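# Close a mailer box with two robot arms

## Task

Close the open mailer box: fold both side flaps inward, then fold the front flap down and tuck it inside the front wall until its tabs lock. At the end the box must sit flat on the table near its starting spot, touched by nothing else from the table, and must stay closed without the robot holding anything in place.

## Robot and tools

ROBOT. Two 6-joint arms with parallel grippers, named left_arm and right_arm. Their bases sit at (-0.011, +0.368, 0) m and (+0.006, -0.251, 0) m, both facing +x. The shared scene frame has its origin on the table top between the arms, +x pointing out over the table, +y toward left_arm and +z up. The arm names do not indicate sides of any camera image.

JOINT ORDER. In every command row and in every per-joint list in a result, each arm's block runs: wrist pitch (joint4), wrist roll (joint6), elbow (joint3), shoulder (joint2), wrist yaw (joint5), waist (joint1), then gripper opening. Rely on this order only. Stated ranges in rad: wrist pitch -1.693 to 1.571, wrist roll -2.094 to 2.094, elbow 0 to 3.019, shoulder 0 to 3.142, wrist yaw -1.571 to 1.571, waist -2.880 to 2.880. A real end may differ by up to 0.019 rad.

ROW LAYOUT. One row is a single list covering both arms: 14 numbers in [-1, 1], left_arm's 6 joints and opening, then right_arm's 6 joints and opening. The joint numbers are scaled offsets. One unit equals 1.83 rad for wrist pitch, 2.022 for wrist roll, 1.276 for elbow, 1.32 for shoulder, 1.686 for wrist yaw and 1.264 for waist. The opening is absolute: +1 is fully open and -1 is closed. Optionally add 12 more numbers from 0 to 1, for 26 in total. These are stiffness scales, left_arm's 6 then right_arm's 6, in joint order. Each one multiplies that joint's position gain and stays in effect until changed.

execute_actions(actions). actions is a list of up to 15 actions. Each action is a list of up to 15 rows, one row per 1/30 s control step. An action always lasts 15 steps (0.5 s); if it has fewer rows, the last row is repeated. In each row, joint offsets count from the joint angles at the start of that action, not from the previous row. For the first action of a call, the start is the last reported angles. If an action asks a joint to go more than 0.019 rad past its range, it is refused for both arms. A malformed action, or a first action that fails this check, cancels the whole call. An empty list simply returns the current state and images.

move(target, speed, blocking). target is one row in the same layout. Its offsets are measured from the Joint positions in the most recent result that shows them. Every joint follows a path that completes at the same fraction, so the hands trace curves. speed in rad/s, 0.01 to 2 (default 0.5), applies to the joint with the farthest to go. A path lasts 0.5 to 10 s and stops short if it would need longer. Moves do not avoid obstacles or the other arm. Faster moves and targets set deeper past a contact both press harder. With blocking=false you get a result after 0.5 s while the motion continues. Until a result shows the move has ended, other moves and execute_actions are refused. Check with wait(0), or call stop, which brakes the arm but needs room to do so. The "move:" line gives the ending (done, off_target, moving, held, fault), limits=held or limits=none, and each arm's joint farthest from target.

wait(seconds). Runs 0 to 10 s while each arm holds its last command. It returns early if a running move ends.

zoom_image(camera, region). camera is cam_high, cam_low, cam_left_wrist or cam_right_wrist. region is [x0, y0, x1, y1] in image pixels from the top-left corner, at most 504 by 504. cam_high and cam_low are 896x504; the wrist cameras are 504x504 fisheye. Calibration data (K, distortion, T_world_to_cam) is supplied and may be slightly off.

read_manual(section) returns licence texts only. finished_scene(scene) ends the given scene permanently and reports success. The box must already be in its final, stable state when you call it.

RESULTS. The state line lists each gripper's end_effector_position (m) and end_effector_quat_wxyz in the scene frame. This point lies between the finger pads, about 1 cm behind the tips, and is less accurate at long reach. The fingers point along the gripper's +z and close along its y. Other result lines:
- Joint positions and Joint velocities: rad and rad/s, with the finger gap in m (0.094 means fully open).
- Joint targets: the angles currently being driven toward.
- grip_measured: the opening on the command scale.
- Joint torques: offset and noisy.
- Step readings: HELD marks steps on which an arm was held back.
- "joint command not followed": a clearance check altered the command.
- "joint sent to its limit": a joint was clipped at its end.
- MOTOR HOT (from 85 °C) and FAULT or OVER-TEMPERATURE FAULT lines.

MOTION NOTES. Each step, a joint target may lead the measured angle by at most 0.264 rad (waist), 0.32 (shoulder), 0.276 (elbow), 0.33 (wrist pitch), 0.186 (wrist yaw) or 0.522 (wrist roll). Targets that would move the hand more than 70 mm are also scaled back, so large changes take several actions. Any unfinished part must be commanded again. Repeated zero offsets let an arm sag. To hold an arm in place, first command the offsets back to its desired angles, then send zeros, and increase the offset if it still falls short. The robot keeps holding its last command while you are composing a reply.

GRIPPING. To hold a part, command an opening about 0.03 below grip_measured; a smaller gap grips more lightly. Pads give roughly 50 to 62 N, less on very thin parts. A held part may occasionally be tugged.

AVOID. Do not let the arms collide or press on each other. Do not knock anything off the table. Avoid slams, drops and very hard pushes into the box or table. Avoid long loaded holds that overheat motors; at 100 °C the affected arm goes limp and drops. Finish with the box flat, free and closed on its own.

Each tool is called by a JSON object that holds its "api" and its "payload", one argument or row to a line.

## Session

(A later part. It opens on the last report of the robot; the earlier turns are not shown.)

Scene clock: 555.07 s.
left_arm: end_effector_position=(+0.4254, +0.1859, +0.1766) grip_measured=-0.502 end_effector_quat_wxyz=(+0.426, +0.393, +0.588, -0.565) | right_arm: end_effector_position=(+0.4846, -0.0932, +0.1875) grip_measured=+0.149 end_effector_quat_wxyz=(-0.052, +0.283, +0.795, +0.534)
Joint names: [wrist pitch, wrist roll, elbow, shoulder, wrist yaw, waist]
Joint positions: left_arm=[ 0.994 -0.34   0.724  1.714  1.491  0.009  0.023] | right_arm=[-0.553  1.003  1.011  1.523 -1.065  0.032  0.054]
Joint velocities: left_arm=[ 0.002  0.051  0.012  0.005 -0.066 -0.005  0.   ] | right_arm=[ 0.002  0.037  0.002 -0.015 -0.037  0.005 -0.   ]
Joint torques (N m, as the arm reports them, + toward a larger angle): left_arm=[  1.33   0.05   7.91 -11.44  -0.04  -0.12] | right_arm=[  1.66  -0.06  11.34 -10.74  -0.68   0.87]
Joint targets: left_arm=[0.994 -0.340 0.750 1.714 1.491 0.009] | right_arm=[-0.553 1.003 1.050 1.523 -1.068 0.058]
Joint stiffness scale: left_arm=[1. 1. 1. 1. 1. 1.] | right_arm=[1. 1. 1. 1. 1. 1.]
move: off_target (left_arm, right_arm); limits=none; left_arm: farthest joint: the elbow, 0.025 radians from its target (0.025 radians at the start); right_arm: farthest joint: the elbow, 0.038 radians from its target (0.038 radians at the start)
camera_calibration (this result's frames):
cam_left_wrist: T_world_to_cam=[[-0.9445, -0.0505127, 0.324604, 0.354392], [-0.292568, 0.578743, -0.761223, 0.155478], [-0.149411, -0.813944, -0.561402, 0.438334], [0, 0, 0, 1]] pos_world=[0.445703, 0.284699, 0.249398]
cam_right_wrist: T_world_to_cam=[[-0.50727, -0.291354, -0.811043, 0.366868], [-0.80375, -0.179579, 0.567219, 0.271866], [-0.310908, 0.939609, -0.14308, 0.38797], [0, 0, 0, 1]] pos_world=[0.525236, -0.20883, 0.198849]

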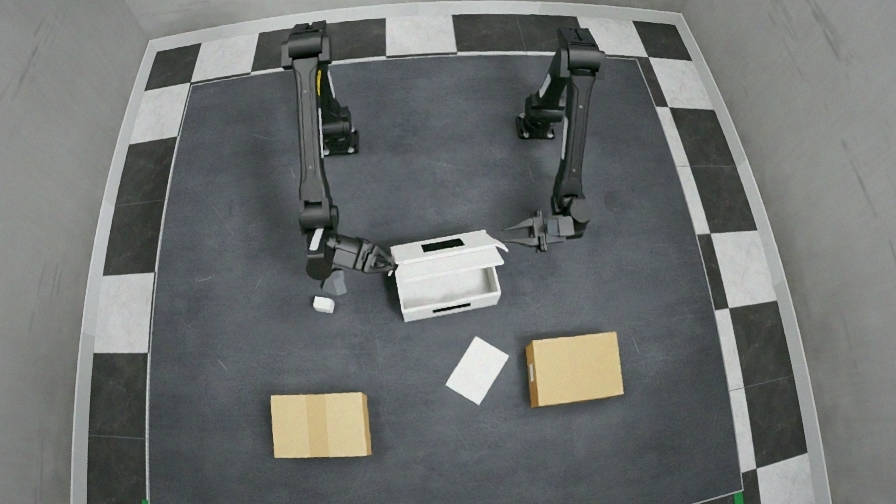

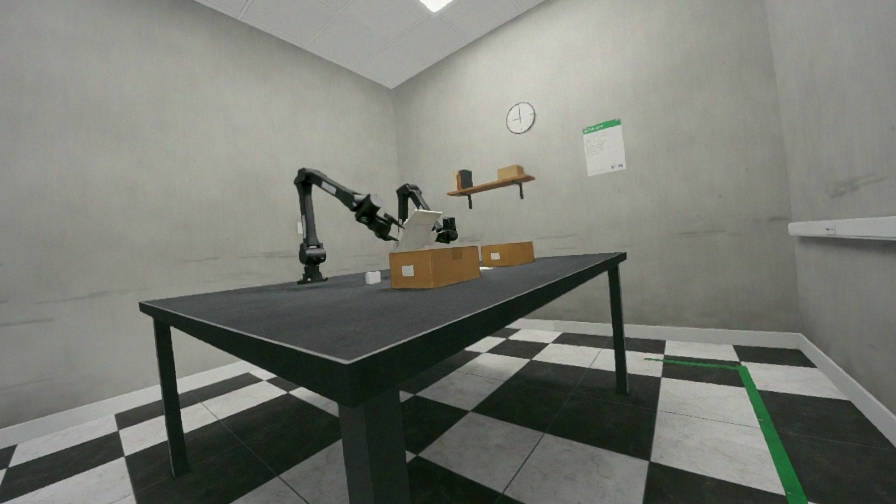

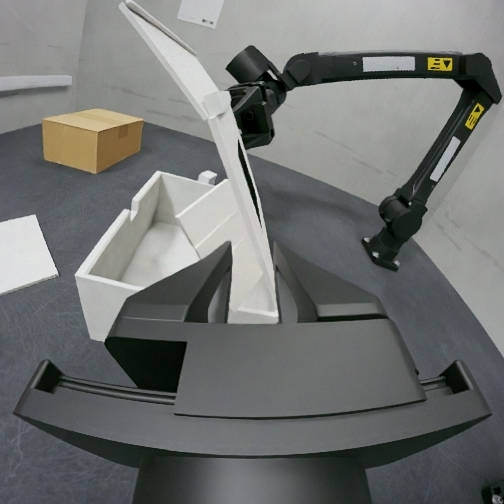

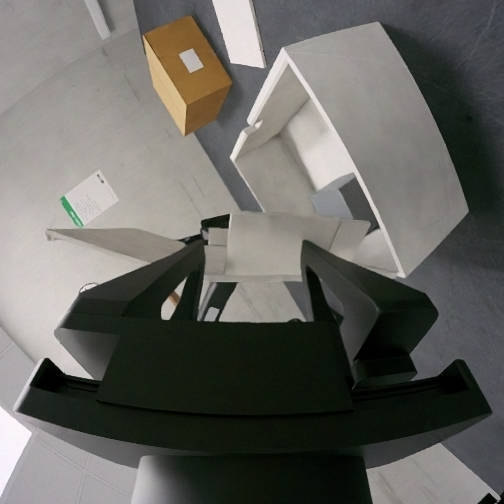

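{"api": "move", "payload": {
  "target": [-0.172,-0.234,0.215,-0.067,0.037,0.03,-0.15,0,0,0.03,0,0,-0.17,-1],
  "speed": 0.4
}}

{"api": "move", "payload": {
  "target": [0,0,0.025,0,-0.05,-0.075,-0.15,0.855,-0.3,-0.17,0.21,-0.288,0,-1],
  "speed": 1.0
}}

Scene clock: 587.57 s.
left_arm: end_effector_position=(+0.4825, +0.1997, +0.2584) grip_measured=-0.152 end_effector_quat_wxyz=(+0.274, +0.255, +0.660, -0.652) | right_arm: end_effector_position=(+0.5065, -0.1939, +0.1899) grip_measured=-0.996 end_effector_quat_wxyz=(+0.005, +0.361, +0.761, +0.539)
Joint names: [wrist pitch, wrist roll, elbow, shoulder, wrist yaw, waist]
Joint positions: left_arm=[ 0.686 -0.798  0.96   1.651  1.549  0.04   0.04 ] | right_arm=[-0.551  1.004  1.011  1.518 -1.068 -0.173  0.   ]
Joint velocities: left_arm=[-0.012  0.007 -0.022 -0.005 -0.081 -0.005 -0.   ] | right_arm=[-0.002  0.007  0.007 -0.015 -0.066 -0.024  0.001]
Joint torques (N m, as the arm reports them, + toward a larger angle): left_arm=[  1.03  -0.06  10.82 -14.68   0.16   0.35] | right_arm=[  1.46  -0.09  11.59 -10.9   -0.49  -0.87]
Joint targets: left_arm=[0.680 -0.813 0.999 1.625 1.554 0.047] | right_arm=[-0.553 1.003 1.050 1.523 -1.065 -0.182]
Joint stiffness scale: left_arm=[1. 1. 1. 1. 1. 1.] | right_arm=[1. 1. 1. 1. 1. 1.]
move: off_target (left_arm, right_arm); limits=none; left_arm: farthest joint: the elbow, 0.038 radians from its target (0.274 radians at the start); right_arm: farthest joint: the elbow, 0.038 radians from its target (0.038 radians at the start)
camera_calibration (this result's frames):
cam_left_wrist: T_world_to_cam=[[-0.697431, -0.0184983, 0.716413, 0.155635], [-0.592497, 0.577255, -0.561893, 0.319932], [-0.403159, -0.816355, -0.413555, 0.588716], [0, 0, 0, 1]] pos_world=[0.53545, 0.298798, 0.311735]
cam_right_wrist: T_world_to_cam=[[-0.551085, -0.180851, -0.814615, 0.394967], [-0.826786, -0.0136605, 0.562351, 0.314745], [-0.11283, 0.983416, -0.141997, 0.397685], [0, 0, 0, 1]] pos_world=[0.522757, -0.31536, 0.201219]

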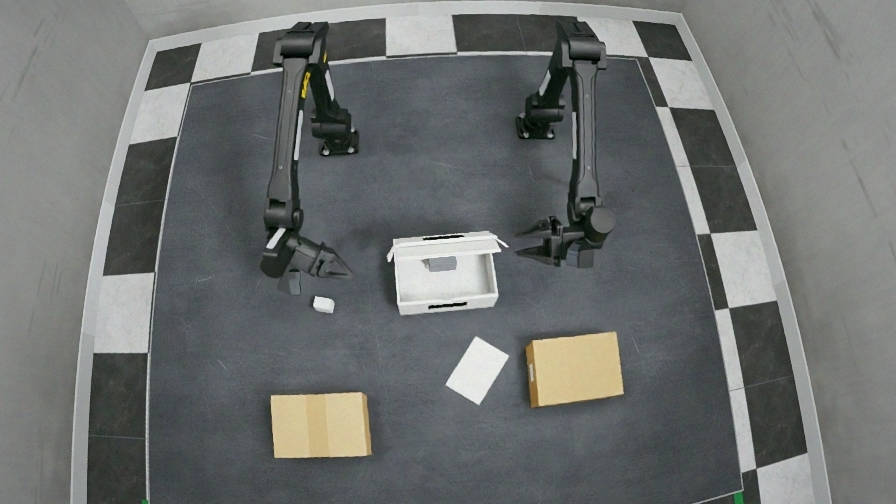

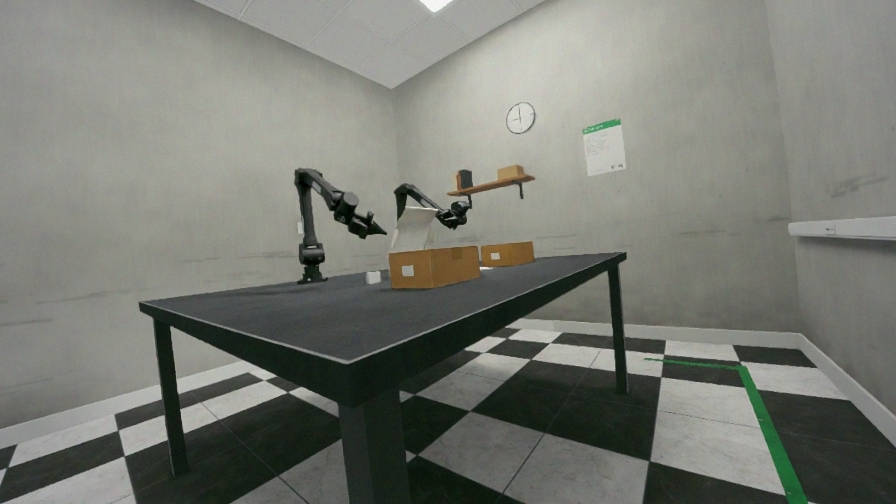

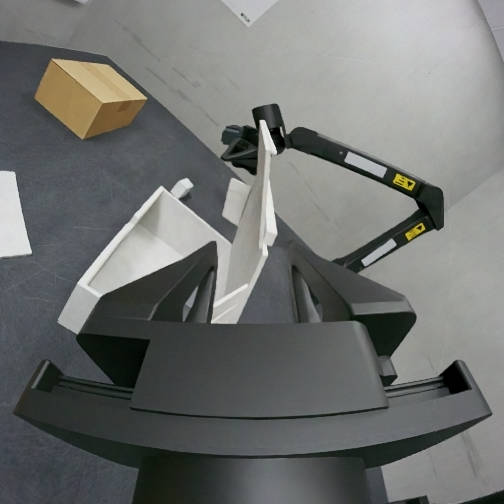

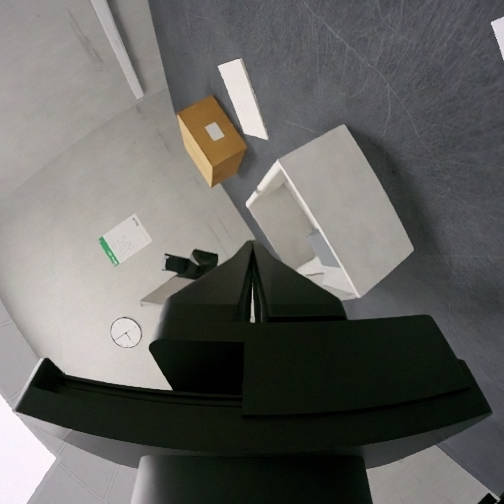

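Scene clock: 589.93 s.
left_arm: end_effector_position=(+0.4786, +0.1563, +0.2573) grip_measured=-0.152 end_effector_quat_wxyz=(+0.270, +0.257, +0.659, -0.653) | right_arm: end_effector_position=(+0.4855, -0.1683, +0.1657) grip_measured=-0.996 end_effector_quat_wxyz=(+0.448, -0.325, +0.628, +0.547)
Joint names: [wrist pitch, wrist roll, elbow, shoulder, wrist yaw, waist]
Joint positions: left_arm=[ 0.686 -0.798  0.957  1.651  1.469 -0.049  0.04 ] | right_arm=[ 0.995  0.409  0.792  1.786 -1.551 -0.173  0.   ]
Joint velocities: left_arm=[ 0.002 -0.037  0.007 -0.005  0.051 -0.015 -0.001] | right_arm=[-0.012 -0.007 -0.012 -0.015 -0.007 -0.005 -0.001]
Joint torques (N m, as the arm reports them, + toward a larger angle): left_arm=[  1.37   0.09  10.55 -12.67  -0.22  -0.6 ] | right_arm=[  2.71  -0.23   6.07 -10.28  -0.22  -0.98]
Joint targets: left_arm=[0.686 -0.798 0.992 1.651 1.465 -0.054] | right_arm=[1.014 0.397 0.794 1.796 -1.554 -0.173]
Joint stiffness scale: left_arm=[1. 1. 1. 1. 1. 1.] | right_arm=[1. 1. 1. 1. 1. 1.]
move: off_target (left_arm); limits=none; left_arm: farthest joint: the elbow, 0.034 radians from its target (0.032 radians at the start); right_arm: farthest joint: the wrist pitch, 0.018 radians from its target (1.564 radians at the start)
camera_calibration (this result's frames):
cam_left_wrist: T_world_to_cam=[[-0.695675, -0.0125912, 0.718246, 0.150706], [-0.588669, 0.583032, -0.559949, 0.338822], [-0.41171, -0.812352, -0.413013, 0.554639], [0, 0, 0, 1]] pos_world=[0.532646, 0.254916, 0.310552]
cam_right_wrist: T_world_to_cam=[[0.893847, -0.214127, -0.393938, -0.408547], [-0.447061, -0.492776, -0.746531, 0.263276], [-0.0342708, 0.843399, -0.536194, 0.37033], [0, 0, 0, 1]] pos_world=[0.495571, -0.270081, 0.23417]

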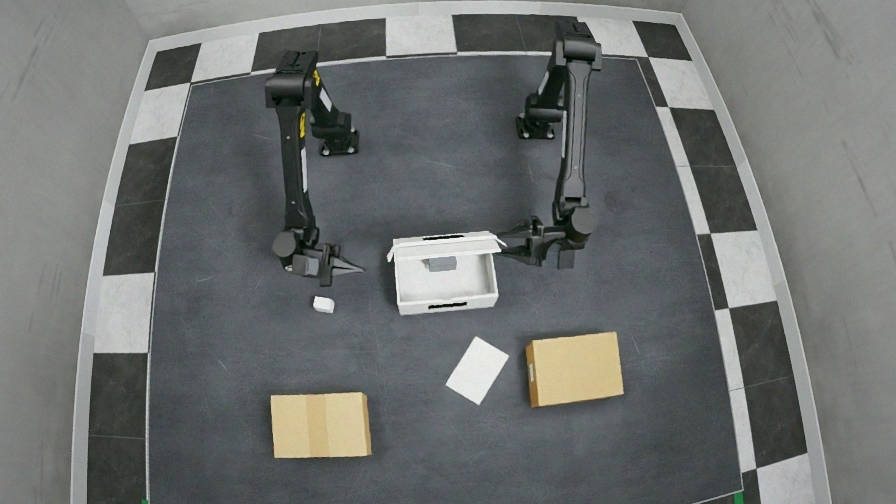

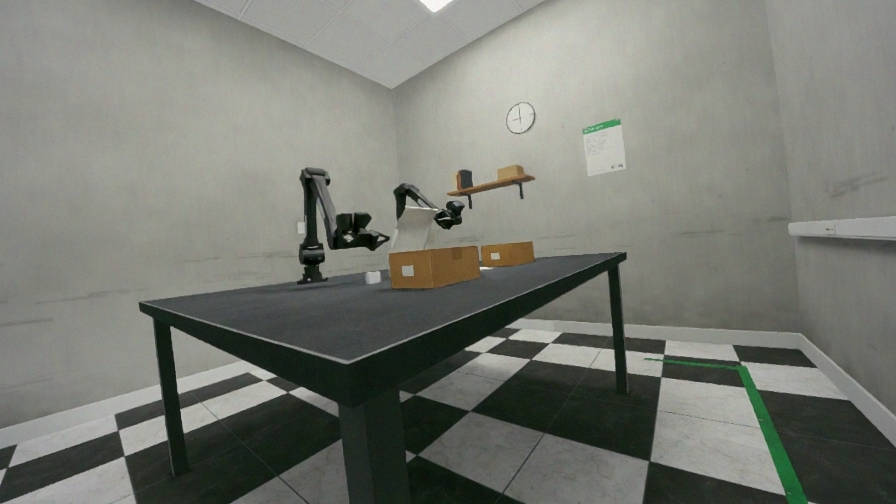

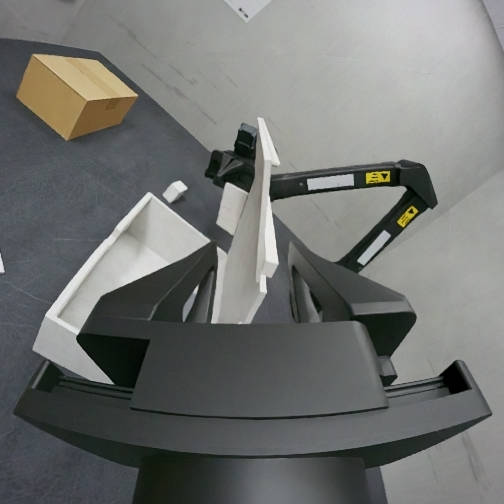

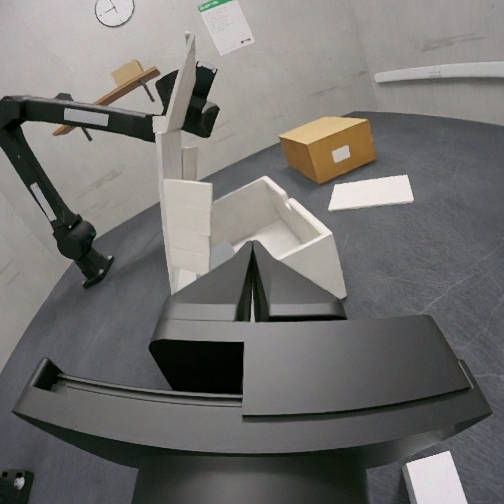

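{"api": "move", "payload": {
  "target": [-0.02,0,0.027,-0.042,0,0,-0.15,0.024,0,-0.055,-0.043,0,0,-1],
  "speed": 0.2
}}

{"api": "move", "payload": {
  "target": [0,0,0.027,-0.015,-0.056,-0.08,-0.15,0.01,0,0,0,0.025,0.085,-1],
  "speed": 0.15
}}

Scene clock: 606.13 s.
left_arm: end_effector_position=(+0.4747, +0.1566, +0.2686) grip_measured=-0.152 end_effector_quat_wxyz=(+0.270, +0.257, +0.659, -0.653) | right_arm: end_effector_position=(+0.4615, -0.1637, +0.1688) grip_measured=-0.996 end_effector_quat_wxyz=(+0.450, -0.327, +0.627, +0.546)
Joint names: [wrist pitch, wrist roll, elbow, shoulder, wrist yaw, waist]
Joint positions: left_arm=[ 0.655 -0.798  0.957  1.622  1.469 -0.049  0.04 ] | right_arm=[ 1.022  0.409  0.722  1.737 -1.551 -0.173  0.   ]
Joint velocities: left_arm=[ 0.012  0.007  0.012 -0.015  0.007  0.005  0.001] | right_arm=[-0.007 -0.066  0.007 -0.005 -0.066  0.005 -0.   ]
Joint torques (N m, as the arm reports them, + toward a larger angle): left_arm=[  1.08   0.08  10.76 -14.55  -0.02  -0.03] | right_arm=[  2.63  -0.01   5.91 -10.94  -0.12  -0.54]
Joint targets: left_arm=[0.649 -0.798 0.992 1.596 1.469 -0.049] | right_arm=[1.040 0.409 0.722 1.729 -1.551 -0.173]
Joint stiffness scale: left_arm=[1. 1. 1. 1. 1. 1.] | right_arm=[1. 1. 1. 1. 1. 1.]
move: off_target (left_arm); limits=none; left_arm: farthest joint: the elbow, 0.034 radians from its target (0.034 radians at the start); right_arm: farthest joint: the wrist pitch, 0.017 radians from its target (0.044 radians at the start)
camera_calibration (this result's frames):
cam_left_wrist: T_world_to_cam=[[-0.694582, -0.0126799, 0.719302, 0.139075], [-0.58952, 0.583101, -0.558981, 0.342805], [-0.412337, -0.812301, -0.412486, 0.558109], [0, 0, 0, 1]] pos_world=[0.528819, 0.255226, 0.321797]
cam_right_wrist: T_world_to_cam=[[0.896481, -0.214636, -0.387624, -0.387246], [-0.44202, -0.49375, -0.748886, 0.255042], [-0.0306513, 0.8427, -0.537511, 0.365753], [0, 0, 0, 1]] pos_world=[0.471103, -0.26541, 0.237487]

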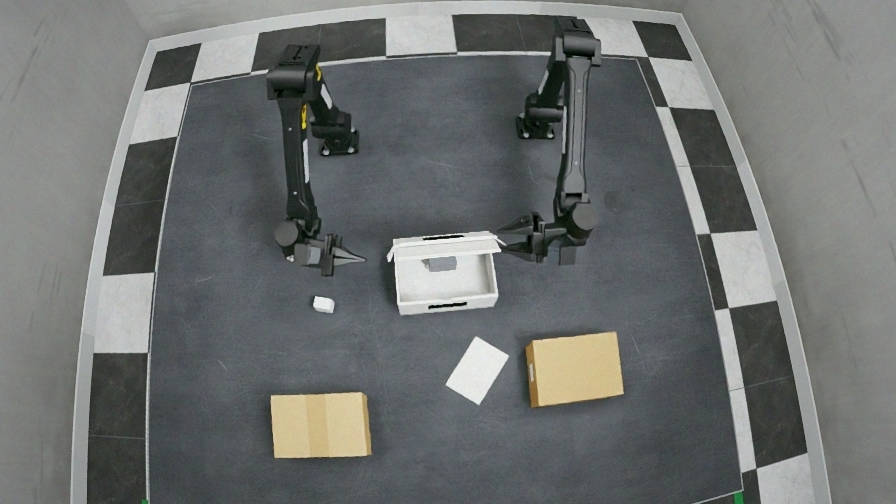

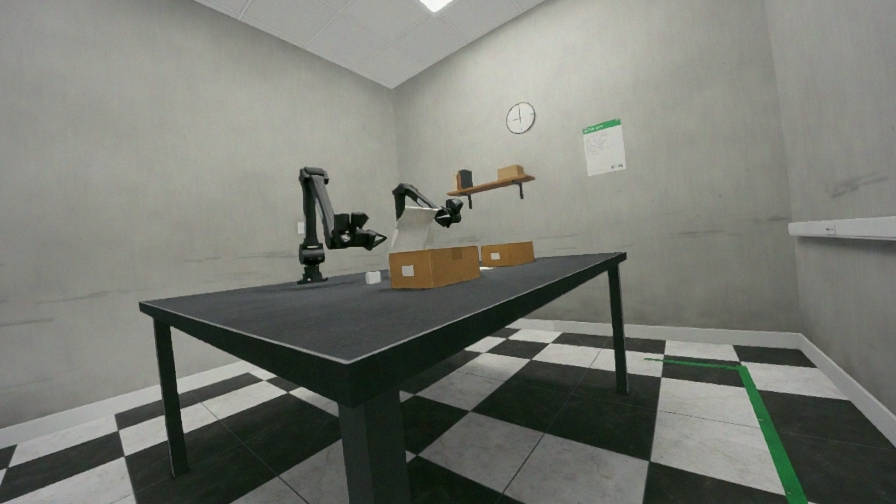

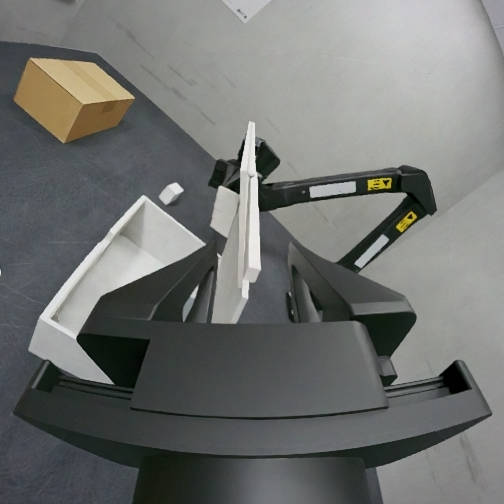

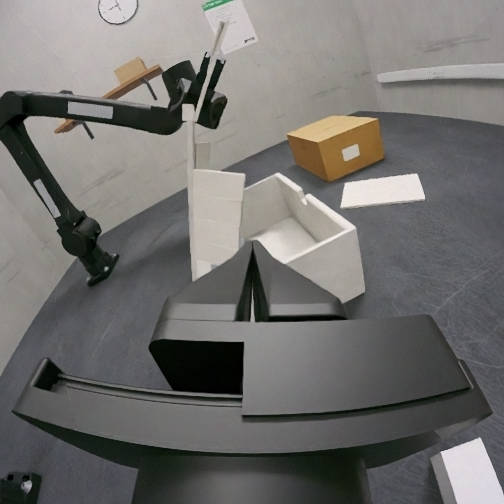

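Scene clock: 607.23 s.
left_arm: end_effector_position=(+0.4668, +0.1093, +0.2681) grip_measured=-0.152 end_effector_quat_wxyz=(+0.267, +0.260, +0.659, -0.654) | right_arm: end_effector_position=(+0.4576, -0.1213, +0.1689) grip_measured=-0.996 end_effector_quat_wxyz=(+0.434, -0.345, +0.617, +0.559)
Joint names: [wrist pitch, wrist roll, elbow, shoulder, wrist yaw, waist]
Joint positions: left_arm=[ 0.655 -0.798  0.957  1.622  1.379 -0.147  0.04 ] | right_arm=[ 1.022  0.409  0.722  1.737 -1.512 -0.077  0.   ]
Joint velocities: left_arm=[ 0.012 -0.007  0.002 -0.024 -0.007 -0.005 -0.   ] | right_arm=[ 0.012  0.066 -0.002 -0.005  0.022 -0.024  0.001]
Joint torques (N m, as the arm reports them, + toward a larger angle): left_arm=[  1.44   0.09  10.81 -14.1   -0.22  -0.41] | right_arm=[  2.7   -0.02   5.98 -11.48   0.06   0.82]
Joint targets: left_arm=[0.655 -0.798 0.992 1.602 1.375 -0.150] | right_arm=[1.040 0.409 0.722 1.737 -1.509 -0.066]
Joint stiffness scale: left_arm=[1. 1. 1. 1. 1. 1.] | right_arm=[1. 1. 1. 1. 1. 1.]
move: off_target (left_arm); limits=none; left_arm: farthest joint: the elbow, 0.035 radians from its target (0.034 radians at the start); right_arm: farthest joint: the wrist pitch, 0.018 radians from its target (0.018 radians at the start)
camera_calibration (this result's frames):
cam_left_wrist: T_world_to_cam=[[-0.694213, -0.00731487, 0.719733, 0.132415], [-0.584731, 0.588822, -0.558013, 0.362365], [-0.419713, -0.80823, -0.413045, 0.519312], [0, 0, 0, 1]] pos_world=[0.521772, 0.207324, 0.3214]
cam_right_wrist: T_world_to_cam=[[0.907364, -0.162555, -0.387642, -0.373244], [-0.412836, -0.51816, -0.74905, 0.257991], [-0.0790989, 0.839694, -0.537269, 0.351678], [0, 0, 0, 1]] pos_world=[0.472994, -0.222293, 0.237509]

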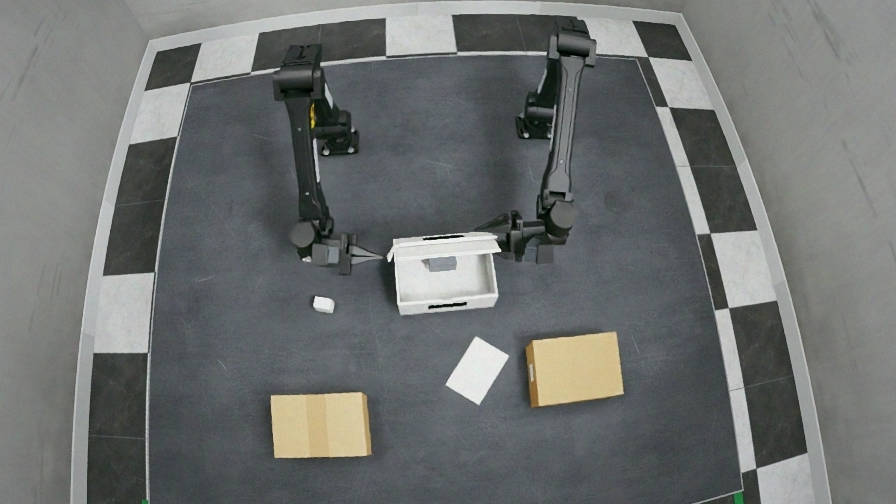

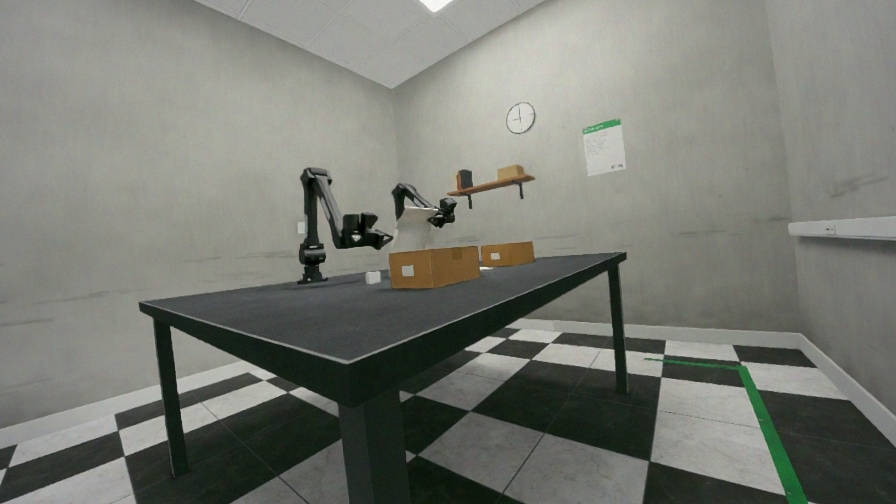

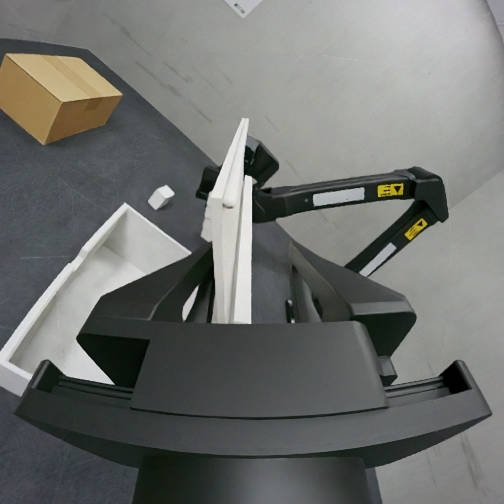

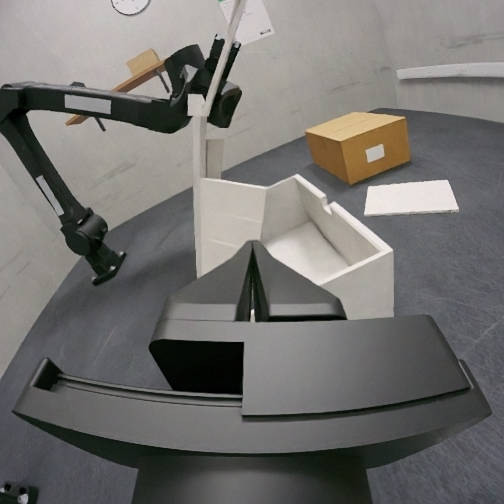

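{"api": "move", "payload": {
  "target": [0.015,0,0.027,0.035,-0.045,0,-0.15,0.01,0,0,0,-0.028,0,-1],
  "speed": 0.15
}}

{"api": "move", "payload": {
  "target": [0,0,0.027,0,0,0,-0.97,0.01,0,0,0,0,0,-1]
}}

Scene clock: 616.53 s.
left_arm: end_effector_position=(+0.4829, +0.1092, +0.2542) grip_measured=-0.152 end_effector_quat_wxyz=(+0.283, +0.230, +0.671, -0.645) | right_arm: end_effector_position=(+0.4501, -0.1203, +0.1688) grip_measured=-0.996 end_effector_quat_wxyz=(+0.422, -0.358, +0.610, +0.568)
Joint names: [wrist pitch, wrist roll, elbow, shoulder, wrist yaw, waist]
Joint positions: left_arm=[ 0.666 -0.798  0.957  1.652  1.308 -0.147  0.04 ] | right_arm=[ 1.022  0.409  0.722  1.737 -1.556 -0.077  0.   ]
Joint velocities: left_arm=[ 0.002 -0.037  0.002 -0.015 -0.022 -0.005 -0.   ] | right_arm=[-0.007  0.022 -0.007  0.005  0.007 -0.005 -0.   ]
Joint torques (N m, as the arm reports them, + toward a larger angle): left_arm=[  2.26   0.09  10.66 -11.46  -0.2   -0.11] | right_arm=[  2.82  -0.02   5.73 -10.91  -0.25  -0.06]
Joint targets: left_arm=[0.682 -0.798 0.991 1.668 1.303 -0.147] | right_arm=[1.040 0.409 0.722 1.737 -1.559 -0.077]
Joint stiffness scale: left_arm=[1. 1. 1. 1. 1. 1.] | right_arm=[1. 1. 1. 1. 1. 1.]
move: off_target (left_arm); limits=none; left_arm: farthest joint: the elbow, 0.035 radians from its target (0.035 radians at the start); right_arm: farthest joint: the wrist pitch, 0.018 radians from its target (0.018 radians at the start)
camera_calibration (this result's frames):
cam_left_wrist: T_world_to_cam=[[-0.678634, -0.0600076, 0.732021, 0.148775], [-0.63549, 0.547675, -0.544247, 0.389606], [-0.36825, -0.834537, -0.409805, 0.497438], [0, 0, 0, 1]] pos_world=[0.531736, 0.210681, 0.306988]
cam_right_wrist: T_world_to_cam=[[0.913564, -0.123083, -0.387622, -0.364429], [-0.389937, -0.535865, -0.748864, 0.242919], [-0.115541, 0.835284, -0.537542, 0.36617], [0, 0, 0, 1]] pos_world=[0.46996, -0.220539, 0.237485]

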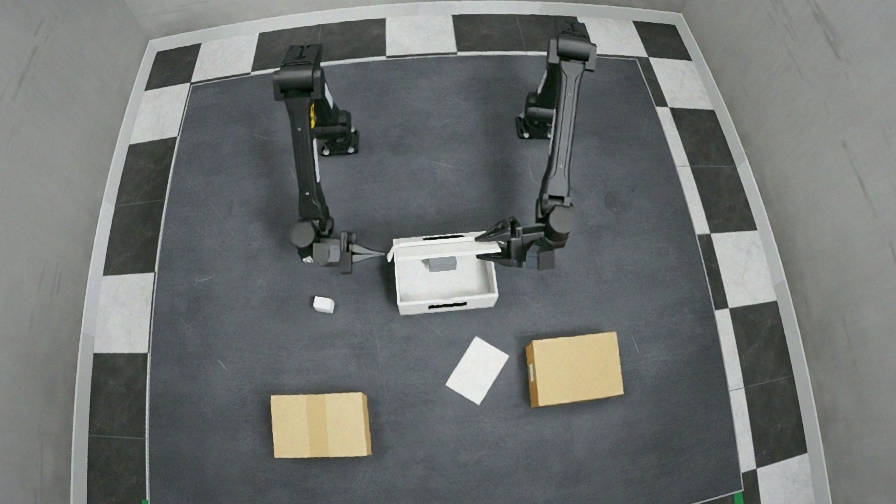

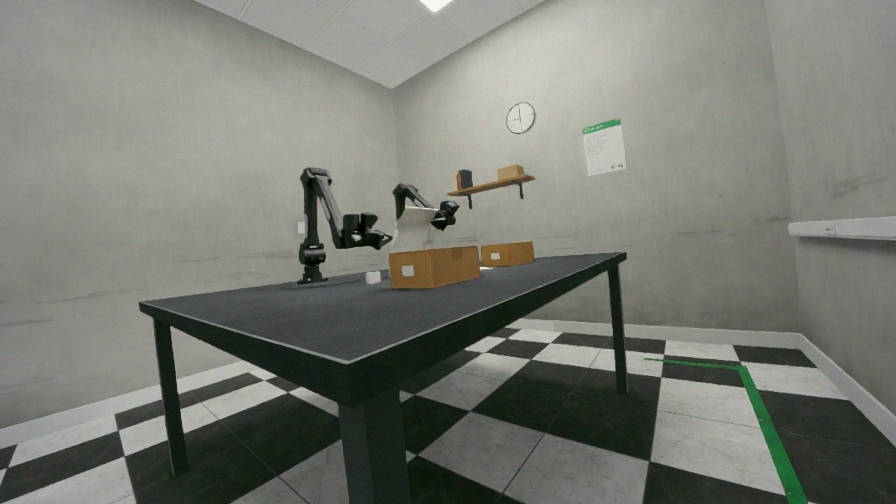

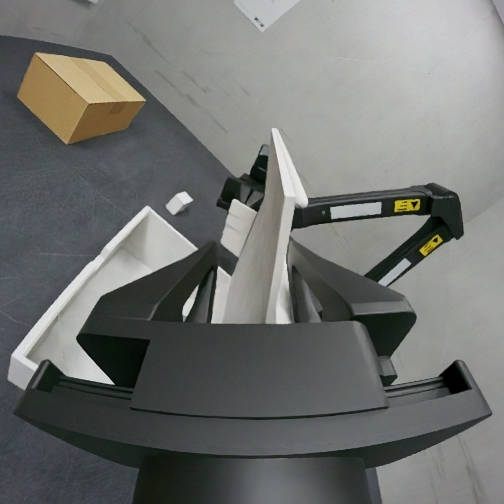

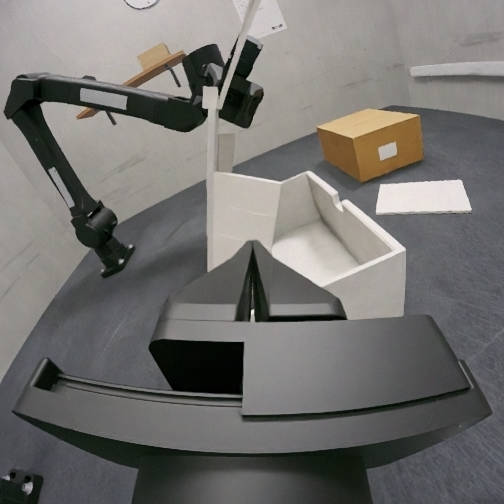

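Scene clock: 617.23 s.
left_arm: end_effector_position=(+0.4824, +0.1098, +0.2525) grip_measured=-0.832 end_effector_quat_wxyz=(+0.288, +0.234, +0.671, -0.642) | right_arm: end_effector_position=(+0.4501, -0.1203, +0.1688) grip_measured=-0.996 end_effector_quat_wxyz=(+0.422, -0.358, +0.610, +0.568)
Joint names: [wrist pitch, wrist roll, elbow, shoulder, wrist yaw, waist]
Joint positions: left_arm=[ 0.666 -0.782  0.952  1.652  1.306 -0.147  0.008] | right_arm=[ 1.022  0.409  0.722  1.737 -1.556 -0.077  0.   ]
Joint velocities: left_arm=[ 0.002  0.066 -0.002 -0.015 -0.037 -0.015  0.001] | right_arm=[ 0.002 -0.066  0.007 -0.005  0.022 -0.015  0.   ]
Joint torques (N m, as the arm reports them, + toward a larger angle): left_arm=[  1.49  -0.07  10.96 -12.74   0.07  -0.14] | right_arm=[  2.71  -0.06   5.85 -11.15  -0.09  -0.48]
Joint targets: left_arm=[0.666 -0.798 0.991 1.652 1.308 -0.147] | right_arm=[1.040 0.409 0.722 1.737 -1.556 -0.077]
Joint stiffness scale: left_arm=[1. 1. 1. 1. 1. 1.] | right_arm=[1. 1. 1. 1. 1. 1.]
move: off_target (left_arm); limits=none; left_arm: farthest joint: the elbow, 0.039 radians from its target (0.035 radians at the start); right_arm: farthest joint: the wrist pitch, 0.018 radians from its target (0.018 radians at the start)
camera_calibration (this result's frames):
cam_left_wrist: T_world_to_cam=[[-0.686825, -0.0632926, 0.724062, 0.156061], [-0.630606, 0.547231, -0.55034, 0.387246], [-0.361397, -0.834585, -0.415765, 0.495237], [0, 0, 0, 1]] pos_world=[0.530364, 0.211281, 0.306021]
cam_right_wrist: T_world_to_cam=[[0.913564, -0.123083, -0.387622, -0.364429], [-0.389937, -0.535865, -0.748864, 0.242919], [-0.115541, 0.835284, -0.537542, 0.36617], [0, 0, 0, 1]] pos_world=[0.46996, -0.220539, 0.237485]

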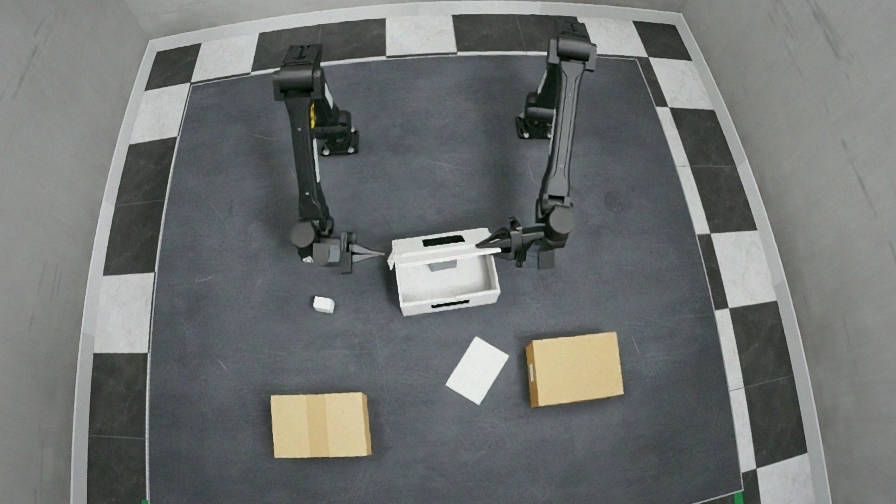

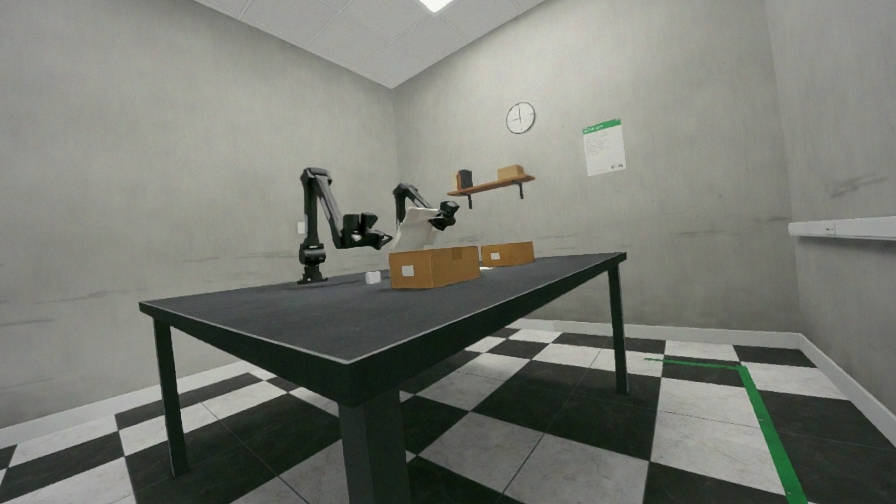

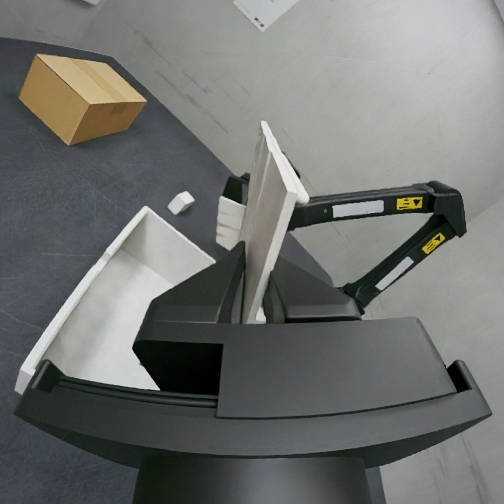

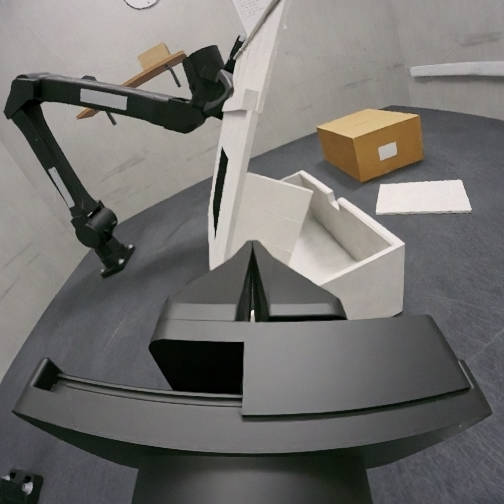

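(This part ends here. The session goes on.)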